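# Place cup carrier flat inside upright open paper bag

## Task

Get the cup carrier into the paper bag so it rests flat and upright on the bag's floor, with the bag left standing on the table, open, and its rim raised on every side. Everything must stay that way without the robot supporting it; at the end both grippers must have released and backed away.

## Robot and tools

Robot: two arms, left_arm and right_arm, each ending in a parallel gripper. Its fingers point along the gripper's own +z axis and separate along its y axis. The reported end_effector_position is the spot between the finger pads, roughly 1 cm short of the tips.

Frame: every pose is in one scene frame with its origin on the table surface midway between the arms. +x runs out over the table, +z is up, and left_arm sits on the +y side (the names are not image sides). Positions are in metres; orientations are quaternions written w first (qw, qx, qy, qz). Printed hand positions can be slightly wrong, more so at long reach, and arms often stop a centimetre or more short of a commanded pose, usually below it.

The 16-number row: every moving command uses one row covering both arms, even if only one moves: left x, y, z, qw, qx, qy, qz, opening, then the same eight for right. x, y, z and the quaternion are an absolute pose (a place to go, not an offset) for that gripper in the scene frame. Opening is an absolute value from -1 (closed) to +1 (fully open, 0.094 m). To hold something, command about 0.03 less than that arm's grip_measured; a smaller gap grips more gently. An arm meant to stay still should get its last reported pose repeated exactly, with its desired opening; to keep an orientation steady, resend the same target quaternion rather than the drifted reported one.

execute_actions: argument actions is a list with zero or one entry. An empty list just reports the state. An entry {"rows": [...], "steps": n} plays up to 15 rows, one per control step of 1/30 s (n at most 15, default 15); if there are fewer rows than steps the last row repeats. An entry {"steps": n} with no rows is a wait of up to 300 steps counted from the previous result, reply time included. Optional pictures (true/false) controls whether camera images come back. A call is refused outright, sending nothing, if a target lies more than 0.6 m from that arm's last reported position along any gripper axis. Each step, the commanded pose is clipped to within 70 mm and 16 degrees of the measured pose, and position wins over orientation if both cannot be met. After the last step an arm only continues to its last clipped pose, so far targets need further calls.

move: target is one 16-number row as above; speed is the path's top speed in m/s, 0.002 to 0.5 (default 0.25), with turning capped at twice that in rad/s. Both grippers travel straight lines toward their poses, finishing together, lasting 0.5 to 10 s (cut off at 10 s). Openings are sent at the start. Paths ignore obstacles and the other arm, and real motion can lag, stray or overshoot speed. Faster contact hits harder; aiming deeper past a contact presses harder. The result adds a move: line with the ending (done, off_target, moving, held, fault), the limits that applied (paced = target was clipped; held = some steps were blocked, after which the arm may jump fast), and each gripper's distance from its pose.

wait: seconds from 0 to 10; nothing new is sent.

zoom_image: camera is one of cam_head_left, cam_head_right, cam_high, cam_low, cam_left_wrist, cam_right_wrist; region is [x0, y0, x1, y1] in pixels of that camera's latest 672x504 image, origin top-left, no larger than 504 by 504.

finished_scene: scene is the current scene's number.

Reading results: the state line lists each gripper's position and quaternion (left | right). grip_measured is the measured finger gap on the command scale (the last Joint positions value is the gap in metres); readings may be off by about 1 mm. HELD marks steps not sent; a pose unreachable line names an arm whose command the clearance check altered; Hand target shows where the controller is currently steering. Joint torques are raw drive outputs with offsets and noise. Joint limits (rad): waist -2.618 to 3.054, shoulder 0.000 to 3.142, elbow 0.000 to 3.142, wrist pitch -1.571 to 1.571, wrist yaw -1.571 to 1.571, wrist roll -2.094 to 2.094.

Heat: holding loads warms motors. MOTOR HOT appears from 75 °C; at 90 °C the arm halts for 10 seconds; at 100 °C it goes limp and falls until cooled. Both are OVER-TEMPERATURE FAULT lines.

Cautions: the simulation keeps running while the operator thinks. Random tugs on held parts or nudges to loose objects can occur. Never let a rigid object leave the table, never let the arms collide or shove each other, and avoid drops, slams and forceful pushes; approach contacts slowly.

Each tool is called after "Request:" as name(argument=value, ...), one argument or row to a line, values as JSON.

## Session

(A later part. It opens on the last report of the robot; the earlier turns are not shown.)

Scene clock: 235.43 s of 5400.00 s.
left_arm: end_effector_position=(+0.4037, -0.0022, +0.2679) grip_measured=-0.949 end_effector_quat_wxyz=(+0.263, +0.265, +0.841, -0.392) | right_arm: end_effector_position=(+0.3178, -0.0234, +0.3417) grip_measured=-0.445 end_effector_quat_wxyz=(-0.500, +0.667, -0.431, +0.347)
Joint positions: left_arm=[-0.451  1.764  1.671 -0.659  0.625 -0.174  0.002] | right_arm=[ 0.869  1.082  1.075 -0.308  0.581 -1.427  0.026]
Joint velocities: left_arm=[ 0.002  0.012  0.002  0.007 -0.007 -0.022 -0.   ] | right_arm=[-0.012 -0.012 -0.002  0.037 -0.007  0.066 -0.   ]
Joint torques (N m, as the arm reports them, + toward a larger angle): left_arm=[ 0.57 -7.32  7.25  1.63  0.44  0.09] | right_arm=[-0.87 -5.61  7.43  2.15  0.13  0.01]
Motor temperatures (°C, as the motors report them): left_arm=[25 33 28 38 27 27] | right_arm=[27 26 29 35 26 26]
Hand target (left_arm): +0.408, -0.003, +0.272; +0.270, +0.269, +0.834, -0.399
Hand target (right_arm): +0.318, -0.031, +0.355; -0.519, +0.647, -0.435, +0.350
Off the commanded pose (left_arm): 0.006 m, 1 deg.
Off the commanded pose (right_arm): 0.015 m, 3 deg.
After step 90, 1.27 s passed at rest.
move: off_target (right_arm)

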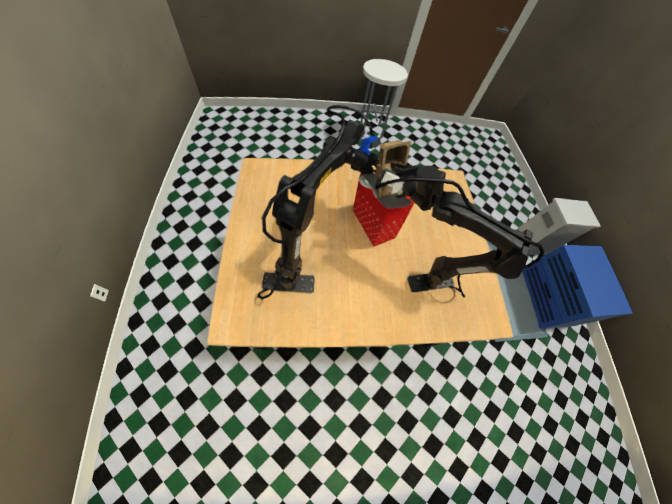

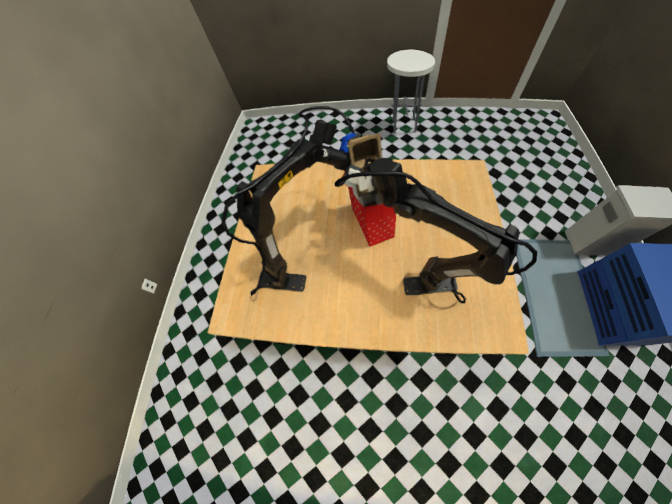

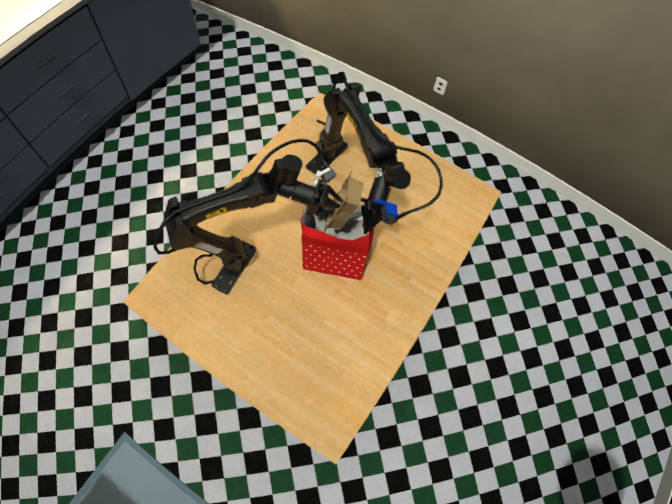

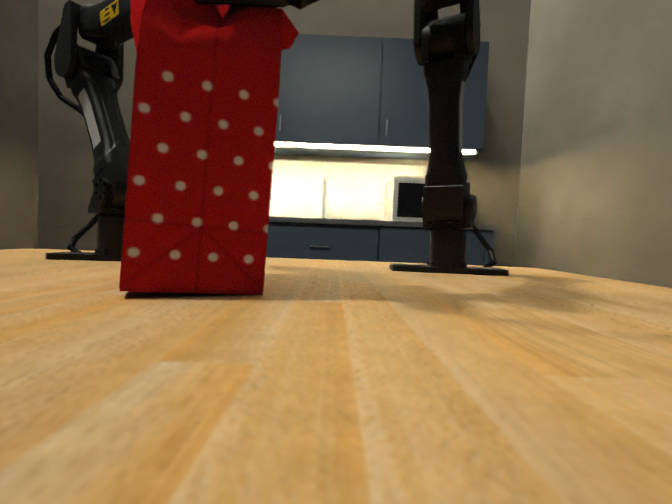

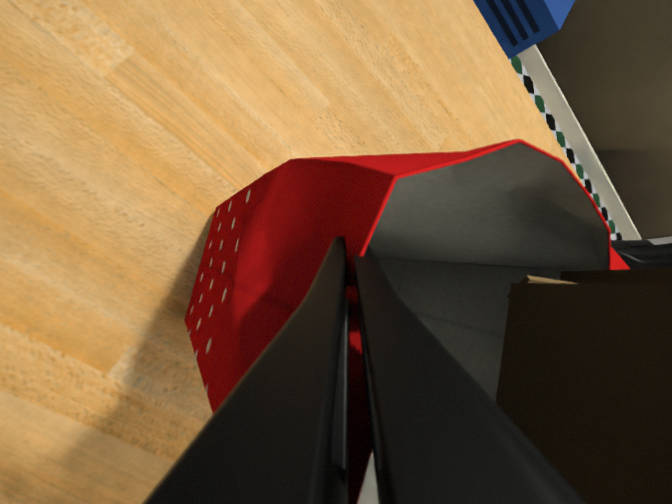

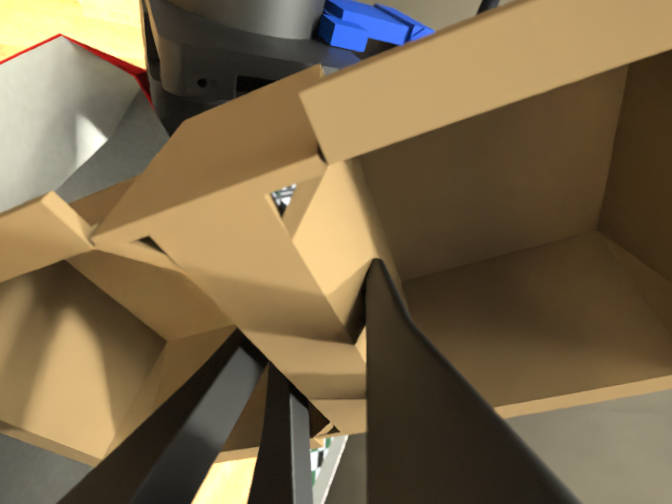

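Clean entry. Continuing down and back.

Request:
move(
  target=[0.408,-0.003,0.272,0.27,0.27,0.835,-0.40,-1,0.303,-0.043,0.305,0.46,-0.70,0.46,-0.29,-0.5],
  speed=0.04,
)

Request:
zoom_image(
  camera="cam_high",
  region=[260,130,430,300],
)

Request:
zoom_image(
  camera="cam_head_left",
  region=[320,100,460,240],
)

Scene clock: 240.87 s of 5400.00 s.
left_arm: end_effector_position=(+0.4036, -0.0023, +0.2681) grip_measured=-0.949 end_effector_quat_wxyz=(+0.263, +0.265, +0.840, -0.393) | right_arm: end_effector_position=(+0.3045, -0.0372, +0.3010) grip_measured=-0.445 end_effector_quat_wxyz=(-0.451, +0.709, -0.455, +0.295)
Joint positions: left_arm=[-0.451  1.764  1.671 -0.659  0.626 -0.174  0.002] | right_arm=[ 0.837  1.051  1.057 -0.5    0.487 -1.333  0.026]
Joint velocities: left_arm=[ 0.002 -0.017  0.002  0.022  0.037  0.022  0.002] | right_arm=[-0.007 -0.002 -0.002  0.066 -0.066  0.022 -0.001]
Joint torques (N m, as the arm reports them, + toward a larger angle): left_arm=[ 0.6  -7.22  7.2   1.66  0.46  0.09] | right_arm=[-1.02 -5.1   7.25  1.75  0.03  0.13]
Motor temperatures (°C, as the motors report them): left_arm=[25 33 28 38 27 27] | right_arm=[27 26 29 35 26 26]
Hand target (left_arm): +0.408, -0.003, +0.272; +0.270, +0.269, +0.834, -0.399
Hand target (right_arm): +0.303, -0.043, +0.305; -0.460, +0.701, -0.462, +0.290
Off the commanded pose (left_arm): 0.006 m, 1 deg.
Off the commanded pose (right_arm): 0.007 m, 2 deg.
After step 90, 0.10 s passed at rest.
move: done

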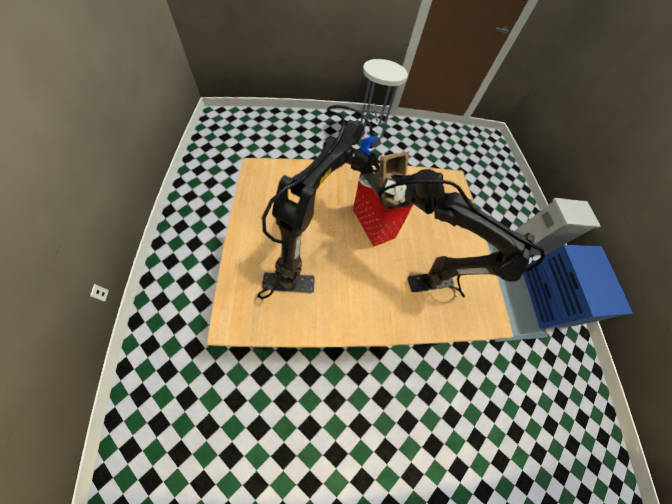

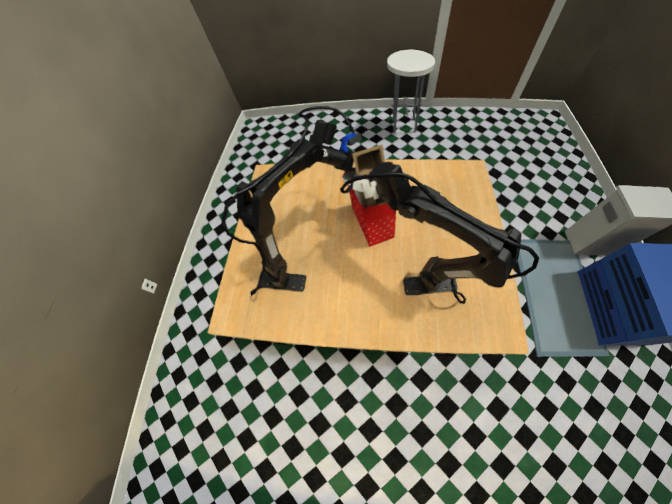

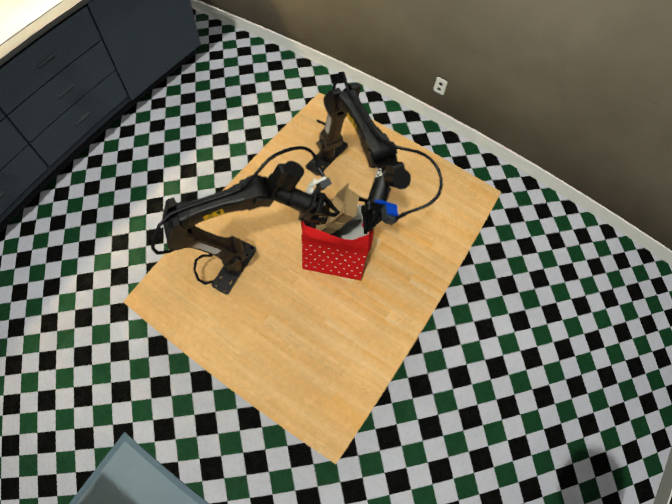

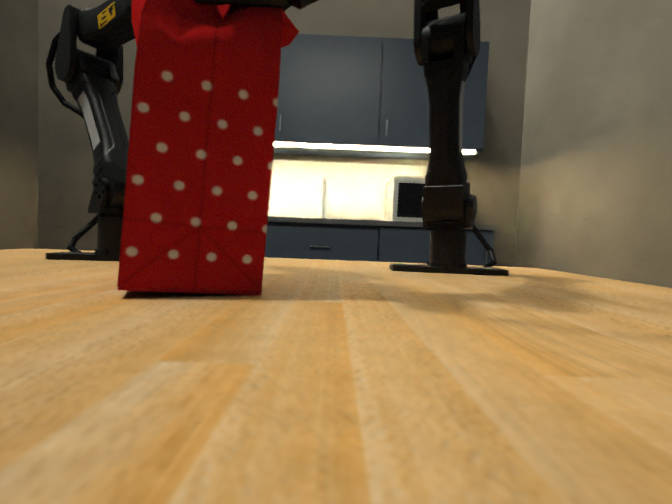

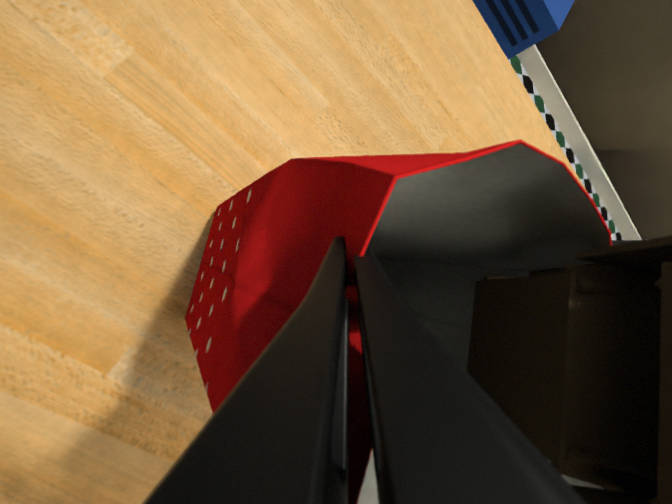

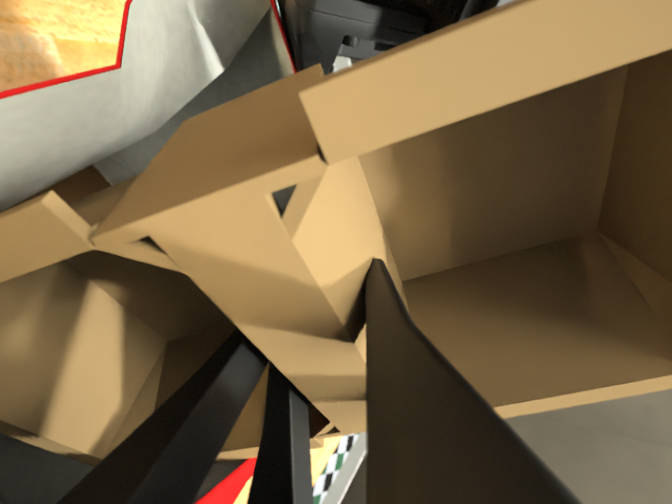

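Region (260, 130, 430, 300) of cam_high's 672x504 image, scaled by 2.965, with more detail than that image has.

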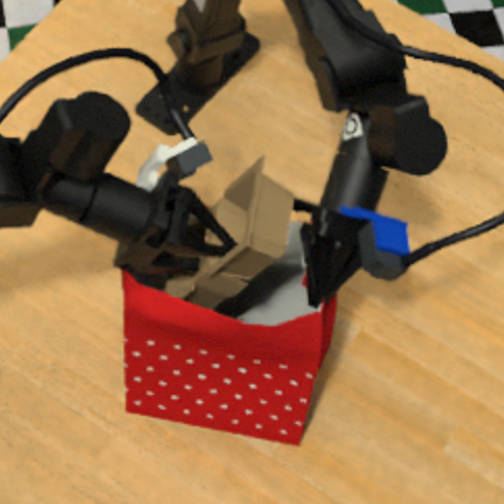

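Region (320, 100, 460, 240) of cam_head_left's 672x504 image, scaled by 3.600, with more detail than that image has.

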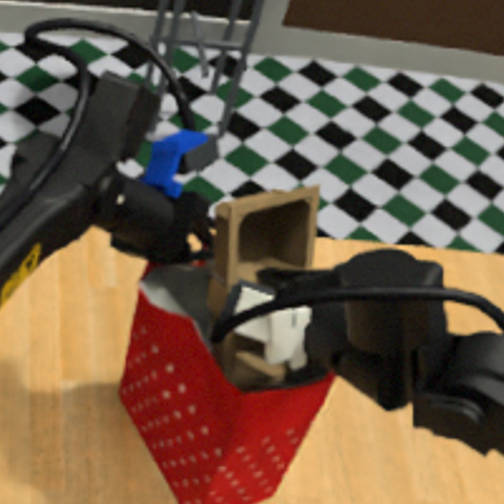

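Request:
move(
  target=[0.438,0.012,0.275,0.24,0.27,0.825,-0.435,-1,0.30,-0.043,0.275,0.392,-0.741,0.514,-0.181,-0.5],
  speed=0.04,
)

Request:
zoom_image(
  camera="cam_high",
  region=[260,130,430,300],
)

Request:
zoom_image(
  camera="cam_head_left",
  region=[320,100,460,240],
)

Scene clock: 247.73 s of 5400.00 s.
left_arm: end_effector_position=(+0.4241, +0.0053, +0.2660) grip_measured=-0.949 end_effector_quat_wxyz=(+0.215, +0.268, +0.828, -0.443) | right_arm: end_effector_position=(+0.3027, -0.0461, +0.2752) grip_measured=-0.445 end_effector_quat_wxyz=(-0.395, +0.738, -0.508, +0.202)
Joint positions: left_arm=[-0.366  1.902  1.831 -0.777  0.813 -0.117  0.002] | right_arm=[ 0.722  1.117  1.165 -0.731  0.279 -1.221  0.026]
Joint velocities: left_arm=[ 0.007  0.002 -0.027 -0.007  0.051 -0.037  0.   ] | right_arm=[ 0.007  0.007 -0.002 -0.022  0.007  0.051 -0.001]
Joint torques (N m, as the arm reports them, + toward a larger angle): left_arm=[ 1.62 -8.35  8.78  1.46  0.13  0.25] | right_arm=[-0.71 -1.93 10.64  1.31 -0.33  0.25]
Motor temperatures (°C, as the motors report them): left_arm=[25 33 28 38 27 27] | right_arm=[27 26 29 35 26 26]
Hand target (left_arm): +0.437, +0.013, +0.275; +0.240, +0.270, +0.825, -0.434
Hand target (right_arm): +0.299, -0.044, +0.275; -0.392, +0.740, -0.516, +0.181
Off the commanded pose (left_arm): 0.018 m, 3 deg.
Off the commanded pose (right_arm): 0.004 m, 3 deg.
After step 90, 0.03 s passed at rest.
move: off_target (left_arm, right_arm)

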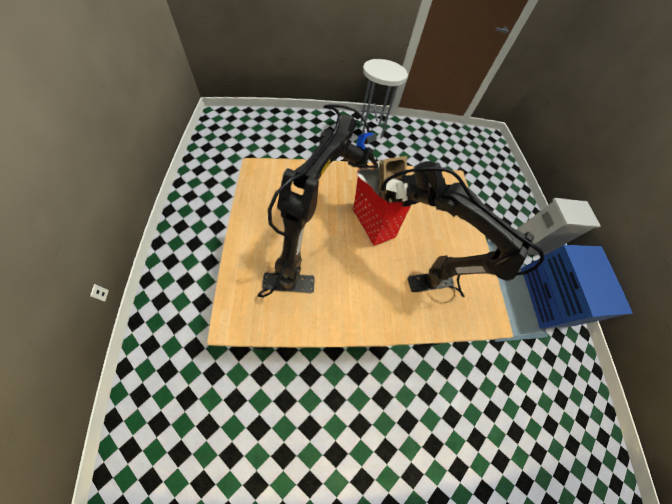

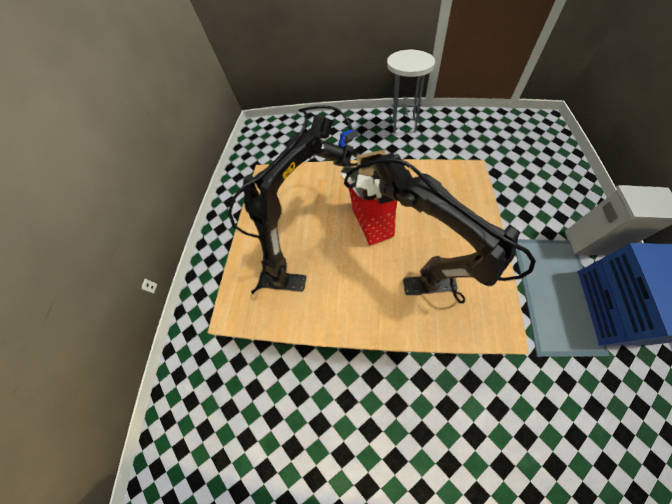

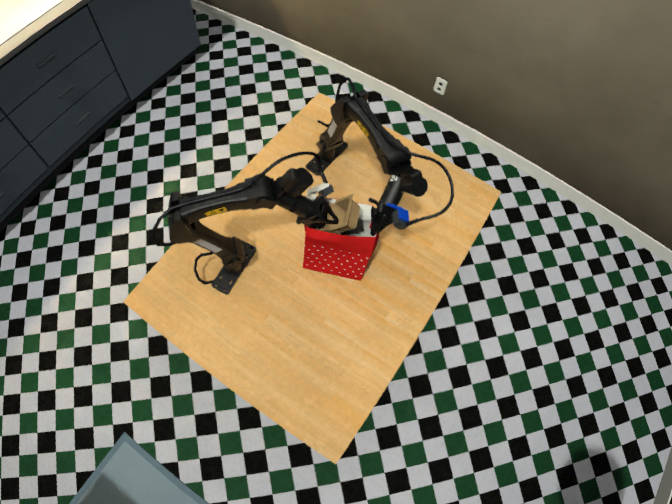

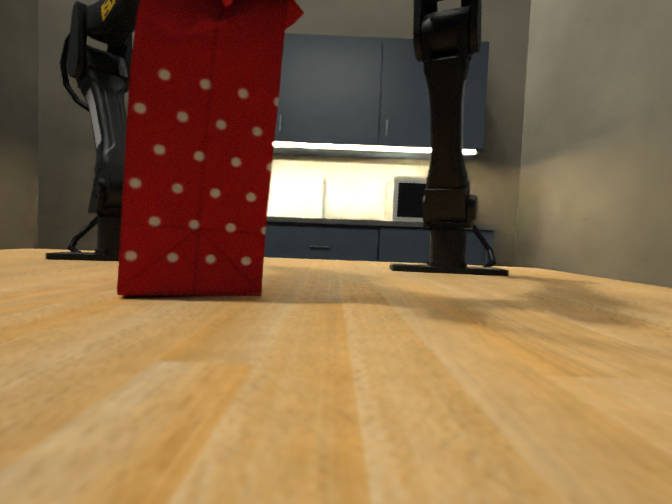

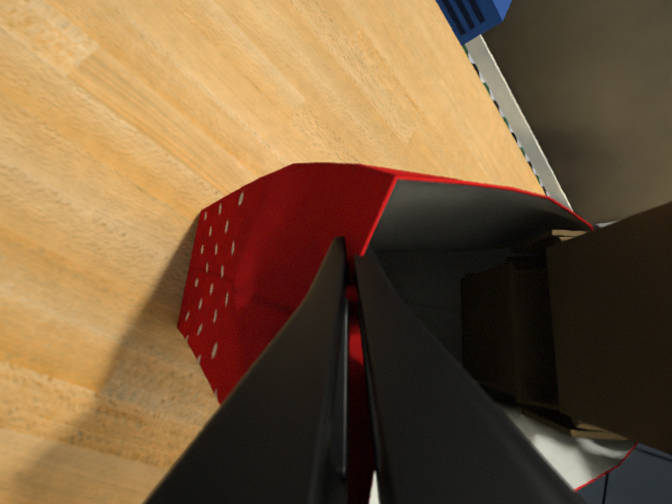

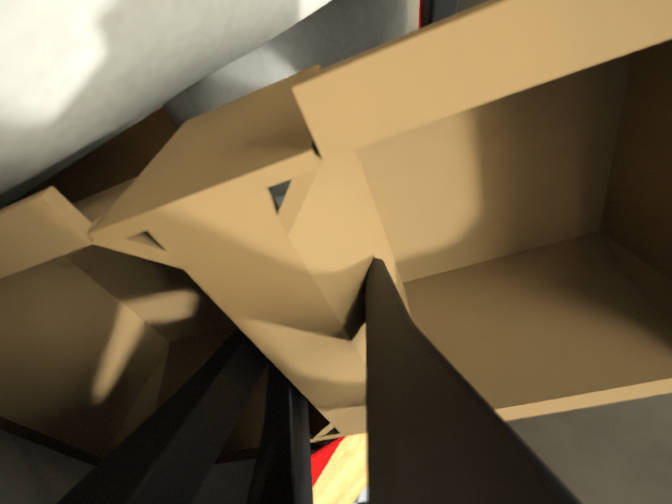

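Region (260, 130, 430, 300) of cam_high's 672x504 image, scaled by 2.965, with more detail than that image has.

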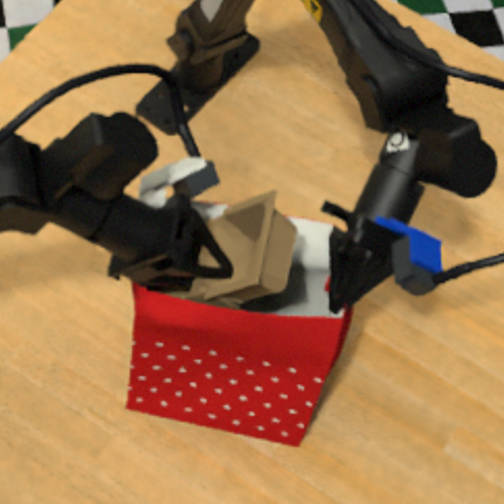

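Region (320, 100, 460, 240) of cam_head_left's 672x504 image, scaled by 3.600, with more detail than that image has.

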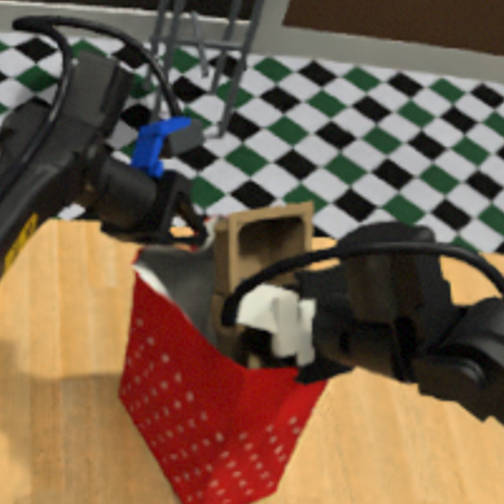

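Request:
move(
  target=[0.438,0.008,0.275,0.24,0.27,0.825,-0.435,-1,0.31,-0.022,0.262,0.33,-0.81,0.475,-0.08,-0.5],
  speed=0.04,
)

Request:
zoom_image(
  camera="cam_high",
  region=[260,130,430,300],
)

Request:
zoom_image(
  camera="cam_head_left",
  region=[320,100,460,240],
)

Scene clock: 255.63 s of 5400.00 s.
left_arm: end_effector_position=(+0.4241, +0.0041, +0.2666) grip_measured=-0.949 end_effector_quat_wxyz=(+0.212, +0.268, +0.828, -0.444) | right_arm: end_effector_position=(+0.3139, -0.0238, +0.2602) grip_measured=-0.445 end_effector_quat_wxyz=(-0.334, +0.805, -0.481, +0.097)
Joint positions: left_arm=[-0.367  1.908  1.84  -0.783  0.816 -0.12   0.002] | right_arm=[ 0.593  1.328  1.384 -0.916 -0.02  -1.339  0.026]
Joint velocities: left_arm=[-0.012 -0.012  0.007  0.007 -0.022  0.007 -0.001] | right_arm=[-0.002 -0.002 -0.007 -0.022 -0.051 -0.007  0.001]
Joint torques (N m, as the arm reports them, + toward a larger angle): left_arm=[ 1.06 -8.26  8.7   1.51  0.11  0.1 ] | right_arm=[-0.63 -3.94 10.64  1.07 -0.43 -0.05]
Motor temperatures (°C, as the motors report them): left_arm=[25 33 29 38 27 27] | right_arm=[27 26 30 34 26 26]
Hand target (left_arm): +0.437, +0.009, +0.275; +0.240, +0.270, +0.825, -0.435
Hand target (right_arm): +0.309, -0.023, +0.263; -0.331, +0.810, -0.478, +0.080
Off the commanded pose (left_arm): 0.017 m, 3 deg.
Off the commanded pose (right_arm): 0.005 m, 2 deg.
After step 90, 0.70 s passed at rest.
move: off_target (left_arm)

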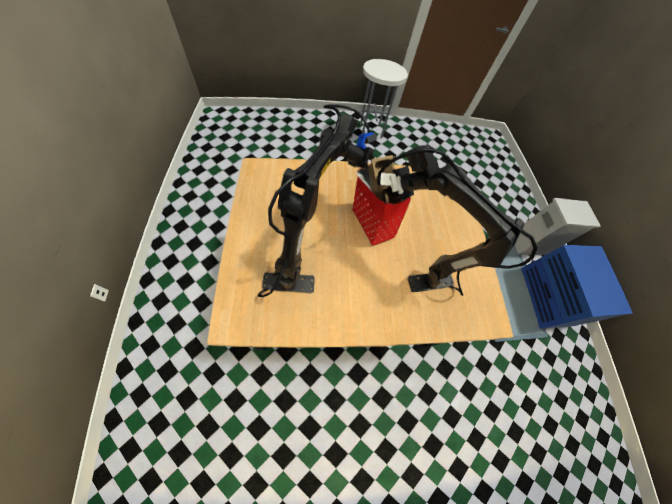

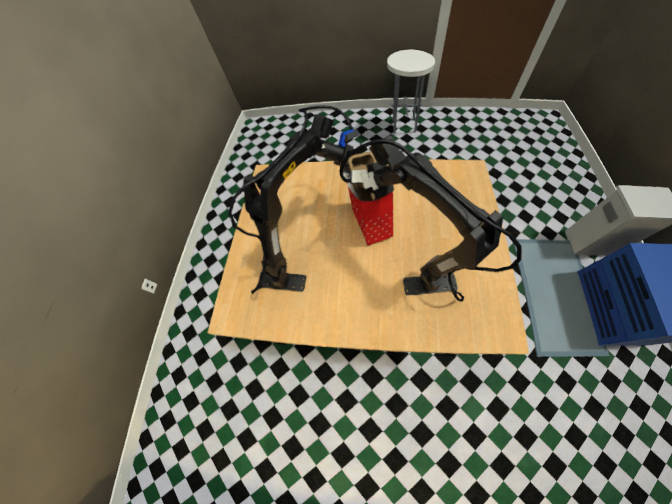

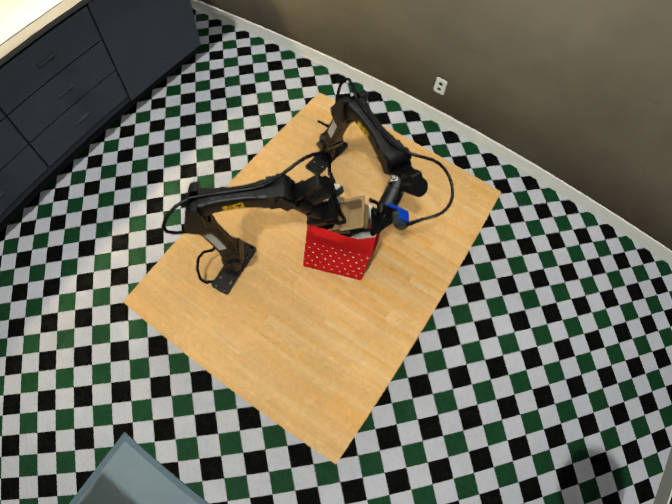

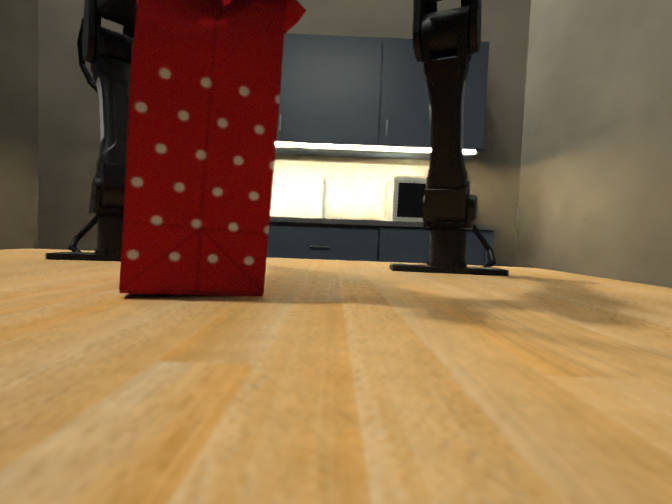

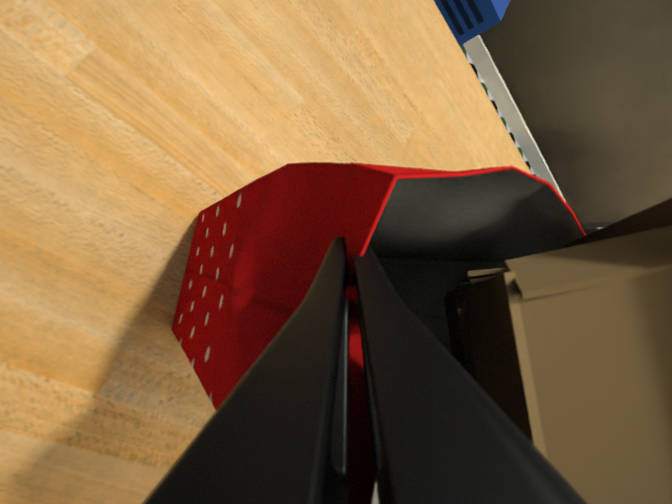

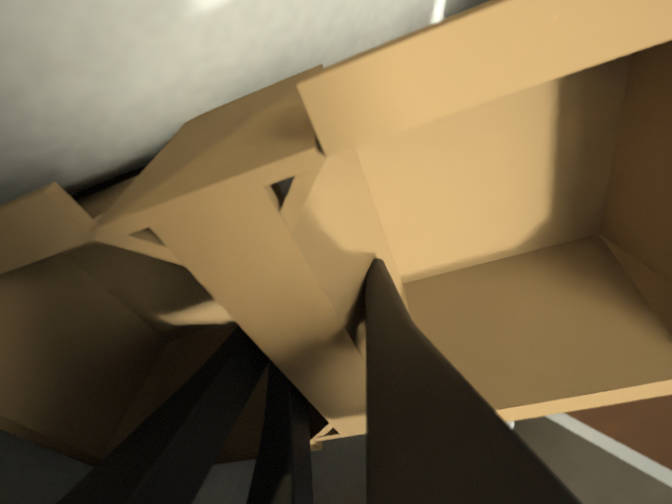

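Region (260, 130, 430, 300) of cam_high's 672x504 image, scaled by 2.965, with more detail than that image has.

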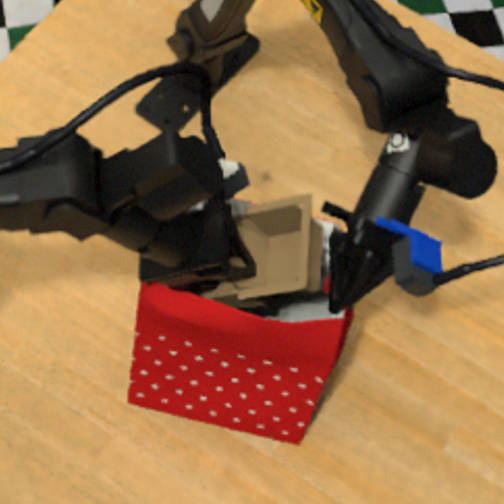

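Region (320, 100, 460, 240) of cam_head_left's 672x504 image, scaled by 3.600, with more detail than that image has.

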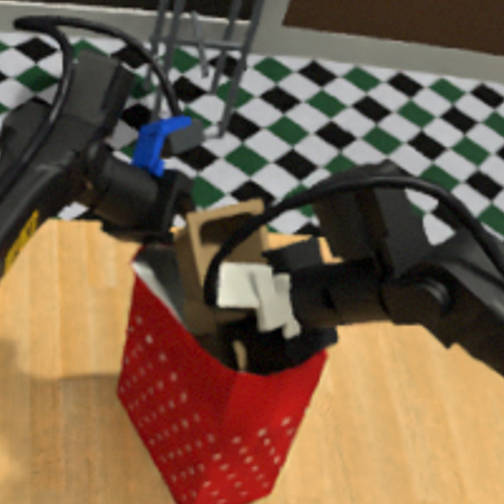

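Request:
move(
  target=[0.438,0.008,0.275,0.24,0.27,0.825,-0.435,-1,0.312,-0.028,0.215,0.26,-0.812,0.52,-0.045,-0.5],
  speed=0.04,
)

Request:
zoom_image(
  camera="cam_high",
  region=[260,130,430,300],
)

Request:
zoom_image(
  camera="cam_head_left",
  region=[320,100,460,240],
)

Scene clock: 262.13 s of 5400.00 s.
left_arm: end_effector_position=(+0.4239, +0.0042, +0.2667) grip_measured=-0.949 end_effector_quat_wxyz=(+0.211, +0.266, +0.829, -0.445) | right_arm: end_effector_position=(+0.3171, -0.0261, +0.2252) grip_measured=-0.445 end_effector_quat_wxyz=(-0.280, +0.809, -0.513, +0.066)
Joint positions: left_arm=[-0.367  1.908  1.841 -0.785  0.816 -0.124  0.002] | right_arm=[ 0.572  1.411  1.385 -0.963 -0.042 -1.301  0.026]
Joint velocities: left_arm=[ 0.002 -0.007 -0.002 -0.022  0.051 -0.095  0.001] | right_arm=[-0.007 -0.007 -0.007 -0.037 -0.007  0.007 -0.001]
Joint torques (N m, as the arm reports them, + toward a larger angle): left_arm=[ 0.92 -8.34  8.71  1.53  0.1   0.16] | right_arm=[-0.83 -4.25  7.73  0.89 -0.34  0.11]
Motor temperatures (°C, as the motors report them): left_arm=[25 33 29 38 27 27] | right_arm=[27 26 30 33 26 26]
Hand target (left_arm): +0.437, +0.009, +0.275; +0.240, +0.270, +0.825, -0.435
Hand target (right_arm): +0.311, -0.029, +0.216; -0.260, +0.811, -0.522, +0.045
Off the commanded pose (left_arm): 0.017 m, 4 deg.
Off the commanded pose (right_arm): 0.012 m, 3 deg.
After step 90, 0.77 s passed at rest.
move: off_target (left_arm, right_arm)

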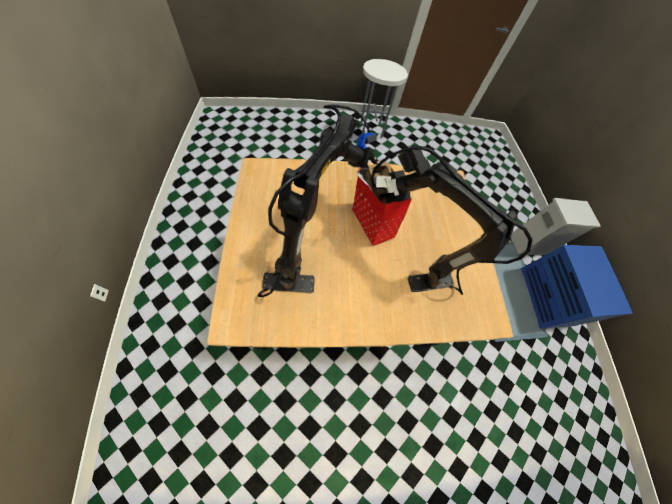

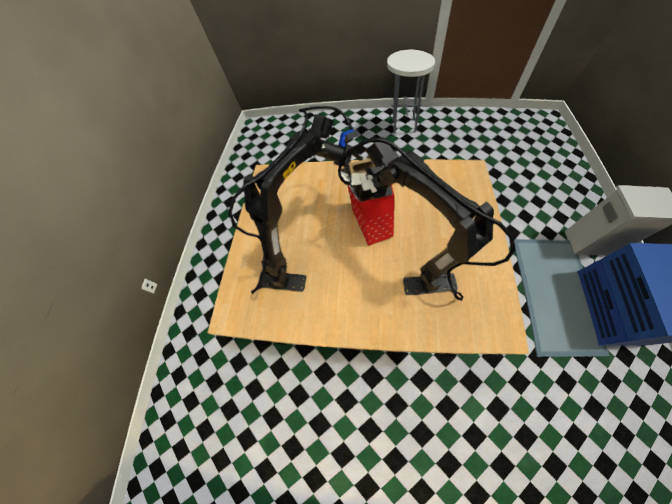

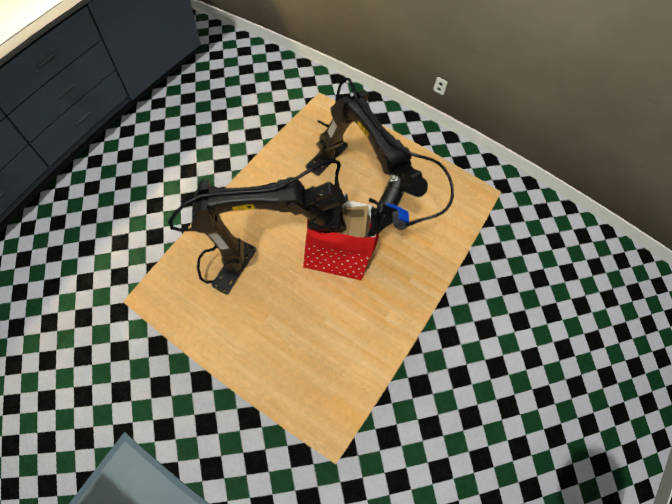

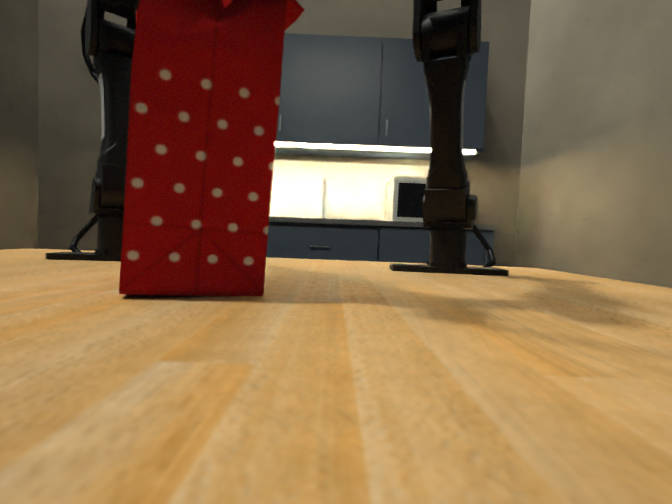

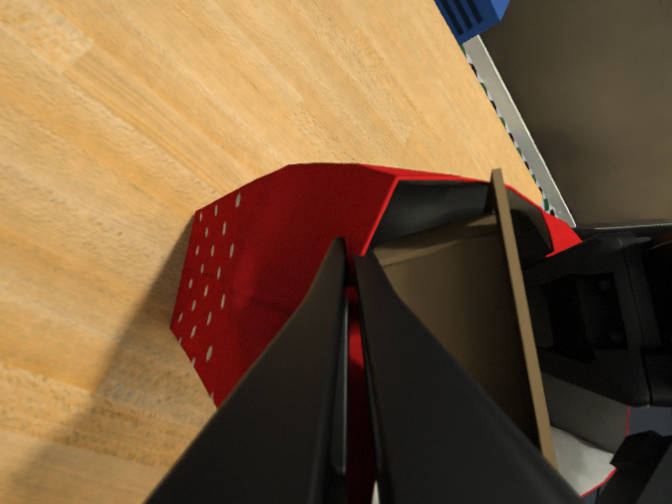

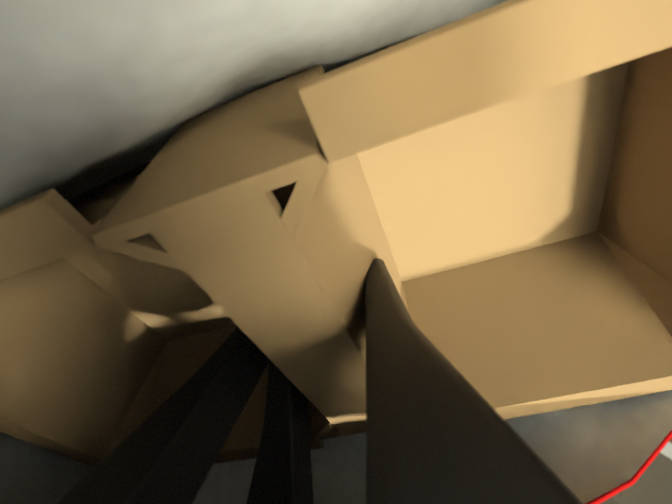

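Region (260, 130, 430, 300) of cam_high's 672x504 image, scaled by 2.965, with more detail than that image has.

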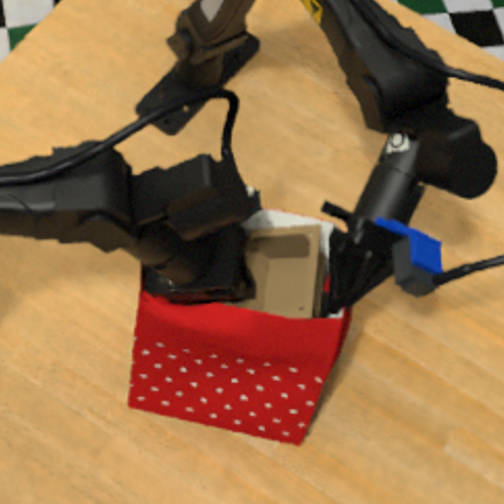

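Region (320, 100, 460, 240) of cam_head_left's 672x504 image, scaled by 3.600, with more detail than that image has.

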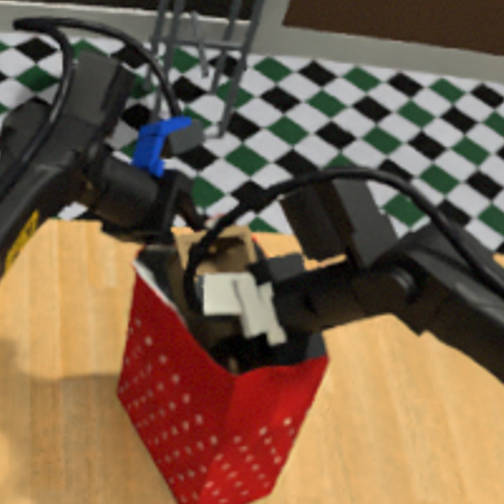

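Request:
move(
  target=[0.44,0.008,0.275,0.24,0.27,0.825,-0.435,-1,0.312,-0.028,0.19,0.168,-0.83,0.531,0.034,-0.5],
  speed=0.04,
)

Request:
zoom_image(
  camera="cam_high",
  region=[260,130,430,300],
)

Request:
zoom_image(
  camera="cam_head_left",
  region=[320,100,460,240],
)

Scene clock: 270.23 s of 5400.00 s.
left_arm: end_effector_position=(+0.4281, +0.0055, +0.2632) grip_measured=-0.949 end_effector_quat_wxyz=(+0.211, +0.264, +0.832, -0.440) | right_arm: end_effector_position=(+0.3224, -0.0255, +0.2009) grip_measured=-0.445 end_effector_quat_wxyz=(-0.199, +0.823, -0.532, -0.005)
Joint positions: left_arm=[-0.363  1.92   1.85  -0.789  0.808 -0.119  0.002] | right_arm=[ 0.513  1.595  1.545 -1.146 -0.147 -1.328  0.026]
Joint velocities: left_arm=[-0.002 -0.002  0.002 -0.037  0.11  -0.007 -0.001] | right_arm=[ 0.002  0.002  0.012 -0.007 -0.051 -0.081 -0.   ]
Joint torques (N m, as the arm reports them, + toward a larger angle): left_arm=[ 1.   -8.68  8.9   1.57  0.16  0.13] | right_arm=[-0.52 -4.76  8.8   0.24 -0.49 -0.08]
Motor temperatures (°C, as the motors report them): left_arm=[25 33 29 38 27 27] | right_arm=[27 26 30 32 26 26]
Hand target (left_arm): +0.439, +0.009, +0.275; +0.240, +0.270, +0.825, -0.435
Hand target (right_arm): +0.312, -0.028, +0.192; -0.170, +0.828, -0.534, -0.033
Off the commanded pose (left_arm): 0.017 m, 4 deg.
Off the commanded pose (right_arm): 0.015 m, 5 deg.
After step 90, 1.07 s passed at rest.
move: off_target (left_arm, right_arm)

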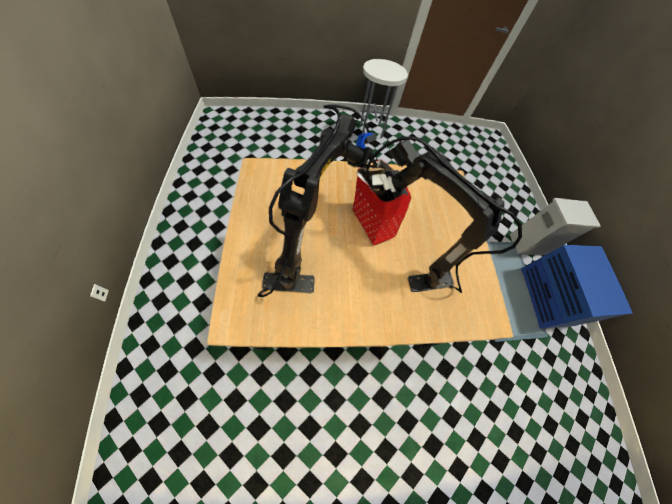

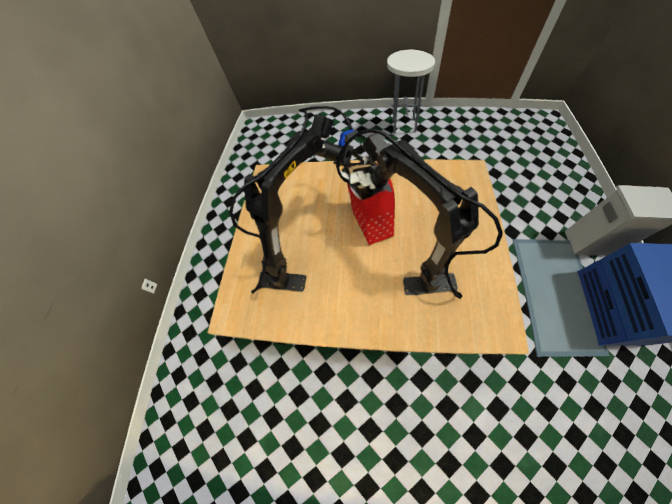

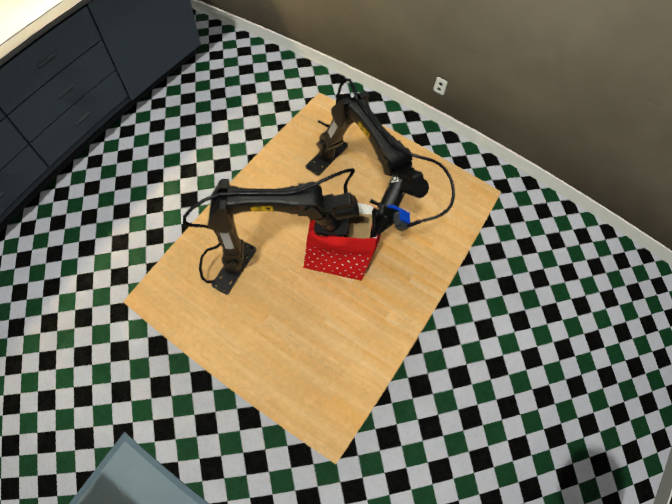

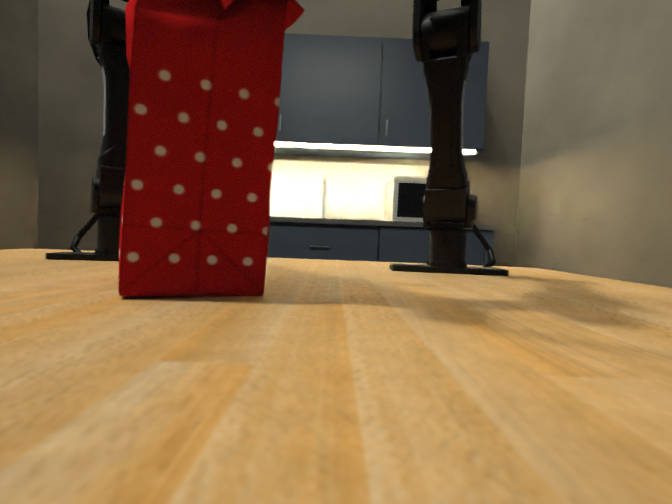

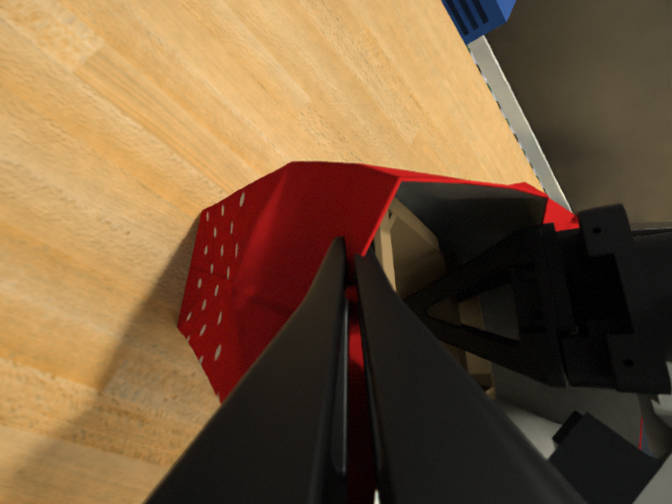

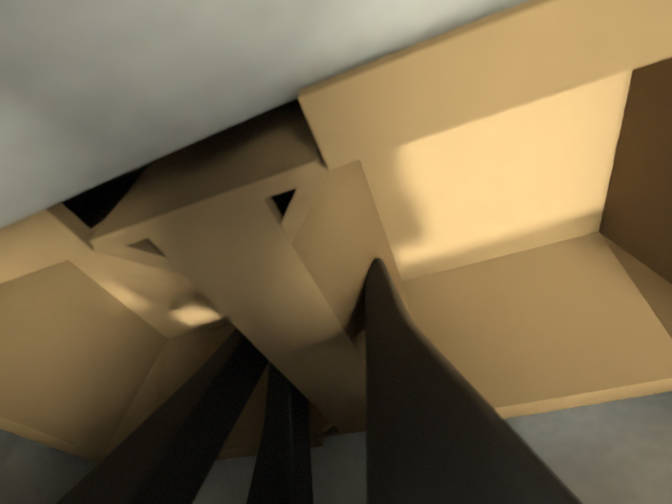

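Region (260, 130, 430, 300) of cam_high's 672x504 image, scaled by 2.965, with more detail than that image has.

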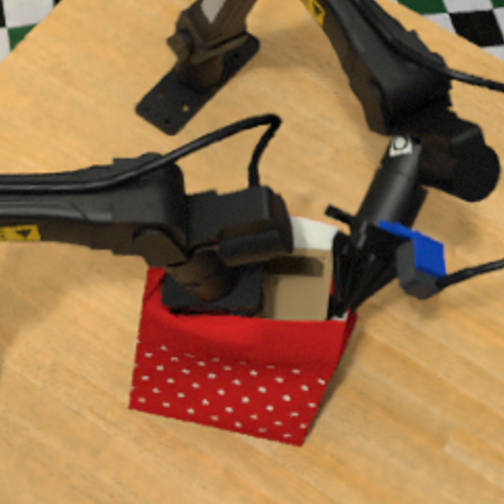

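Region (320, 100, 460, 240) of cam_head_left's 672x504 image, scaled by 3.600, with more detail than that image has.

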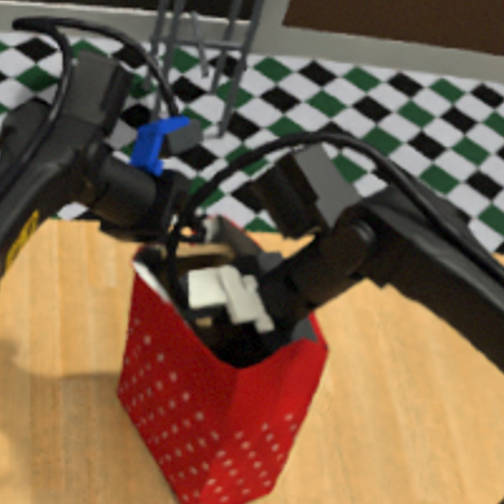

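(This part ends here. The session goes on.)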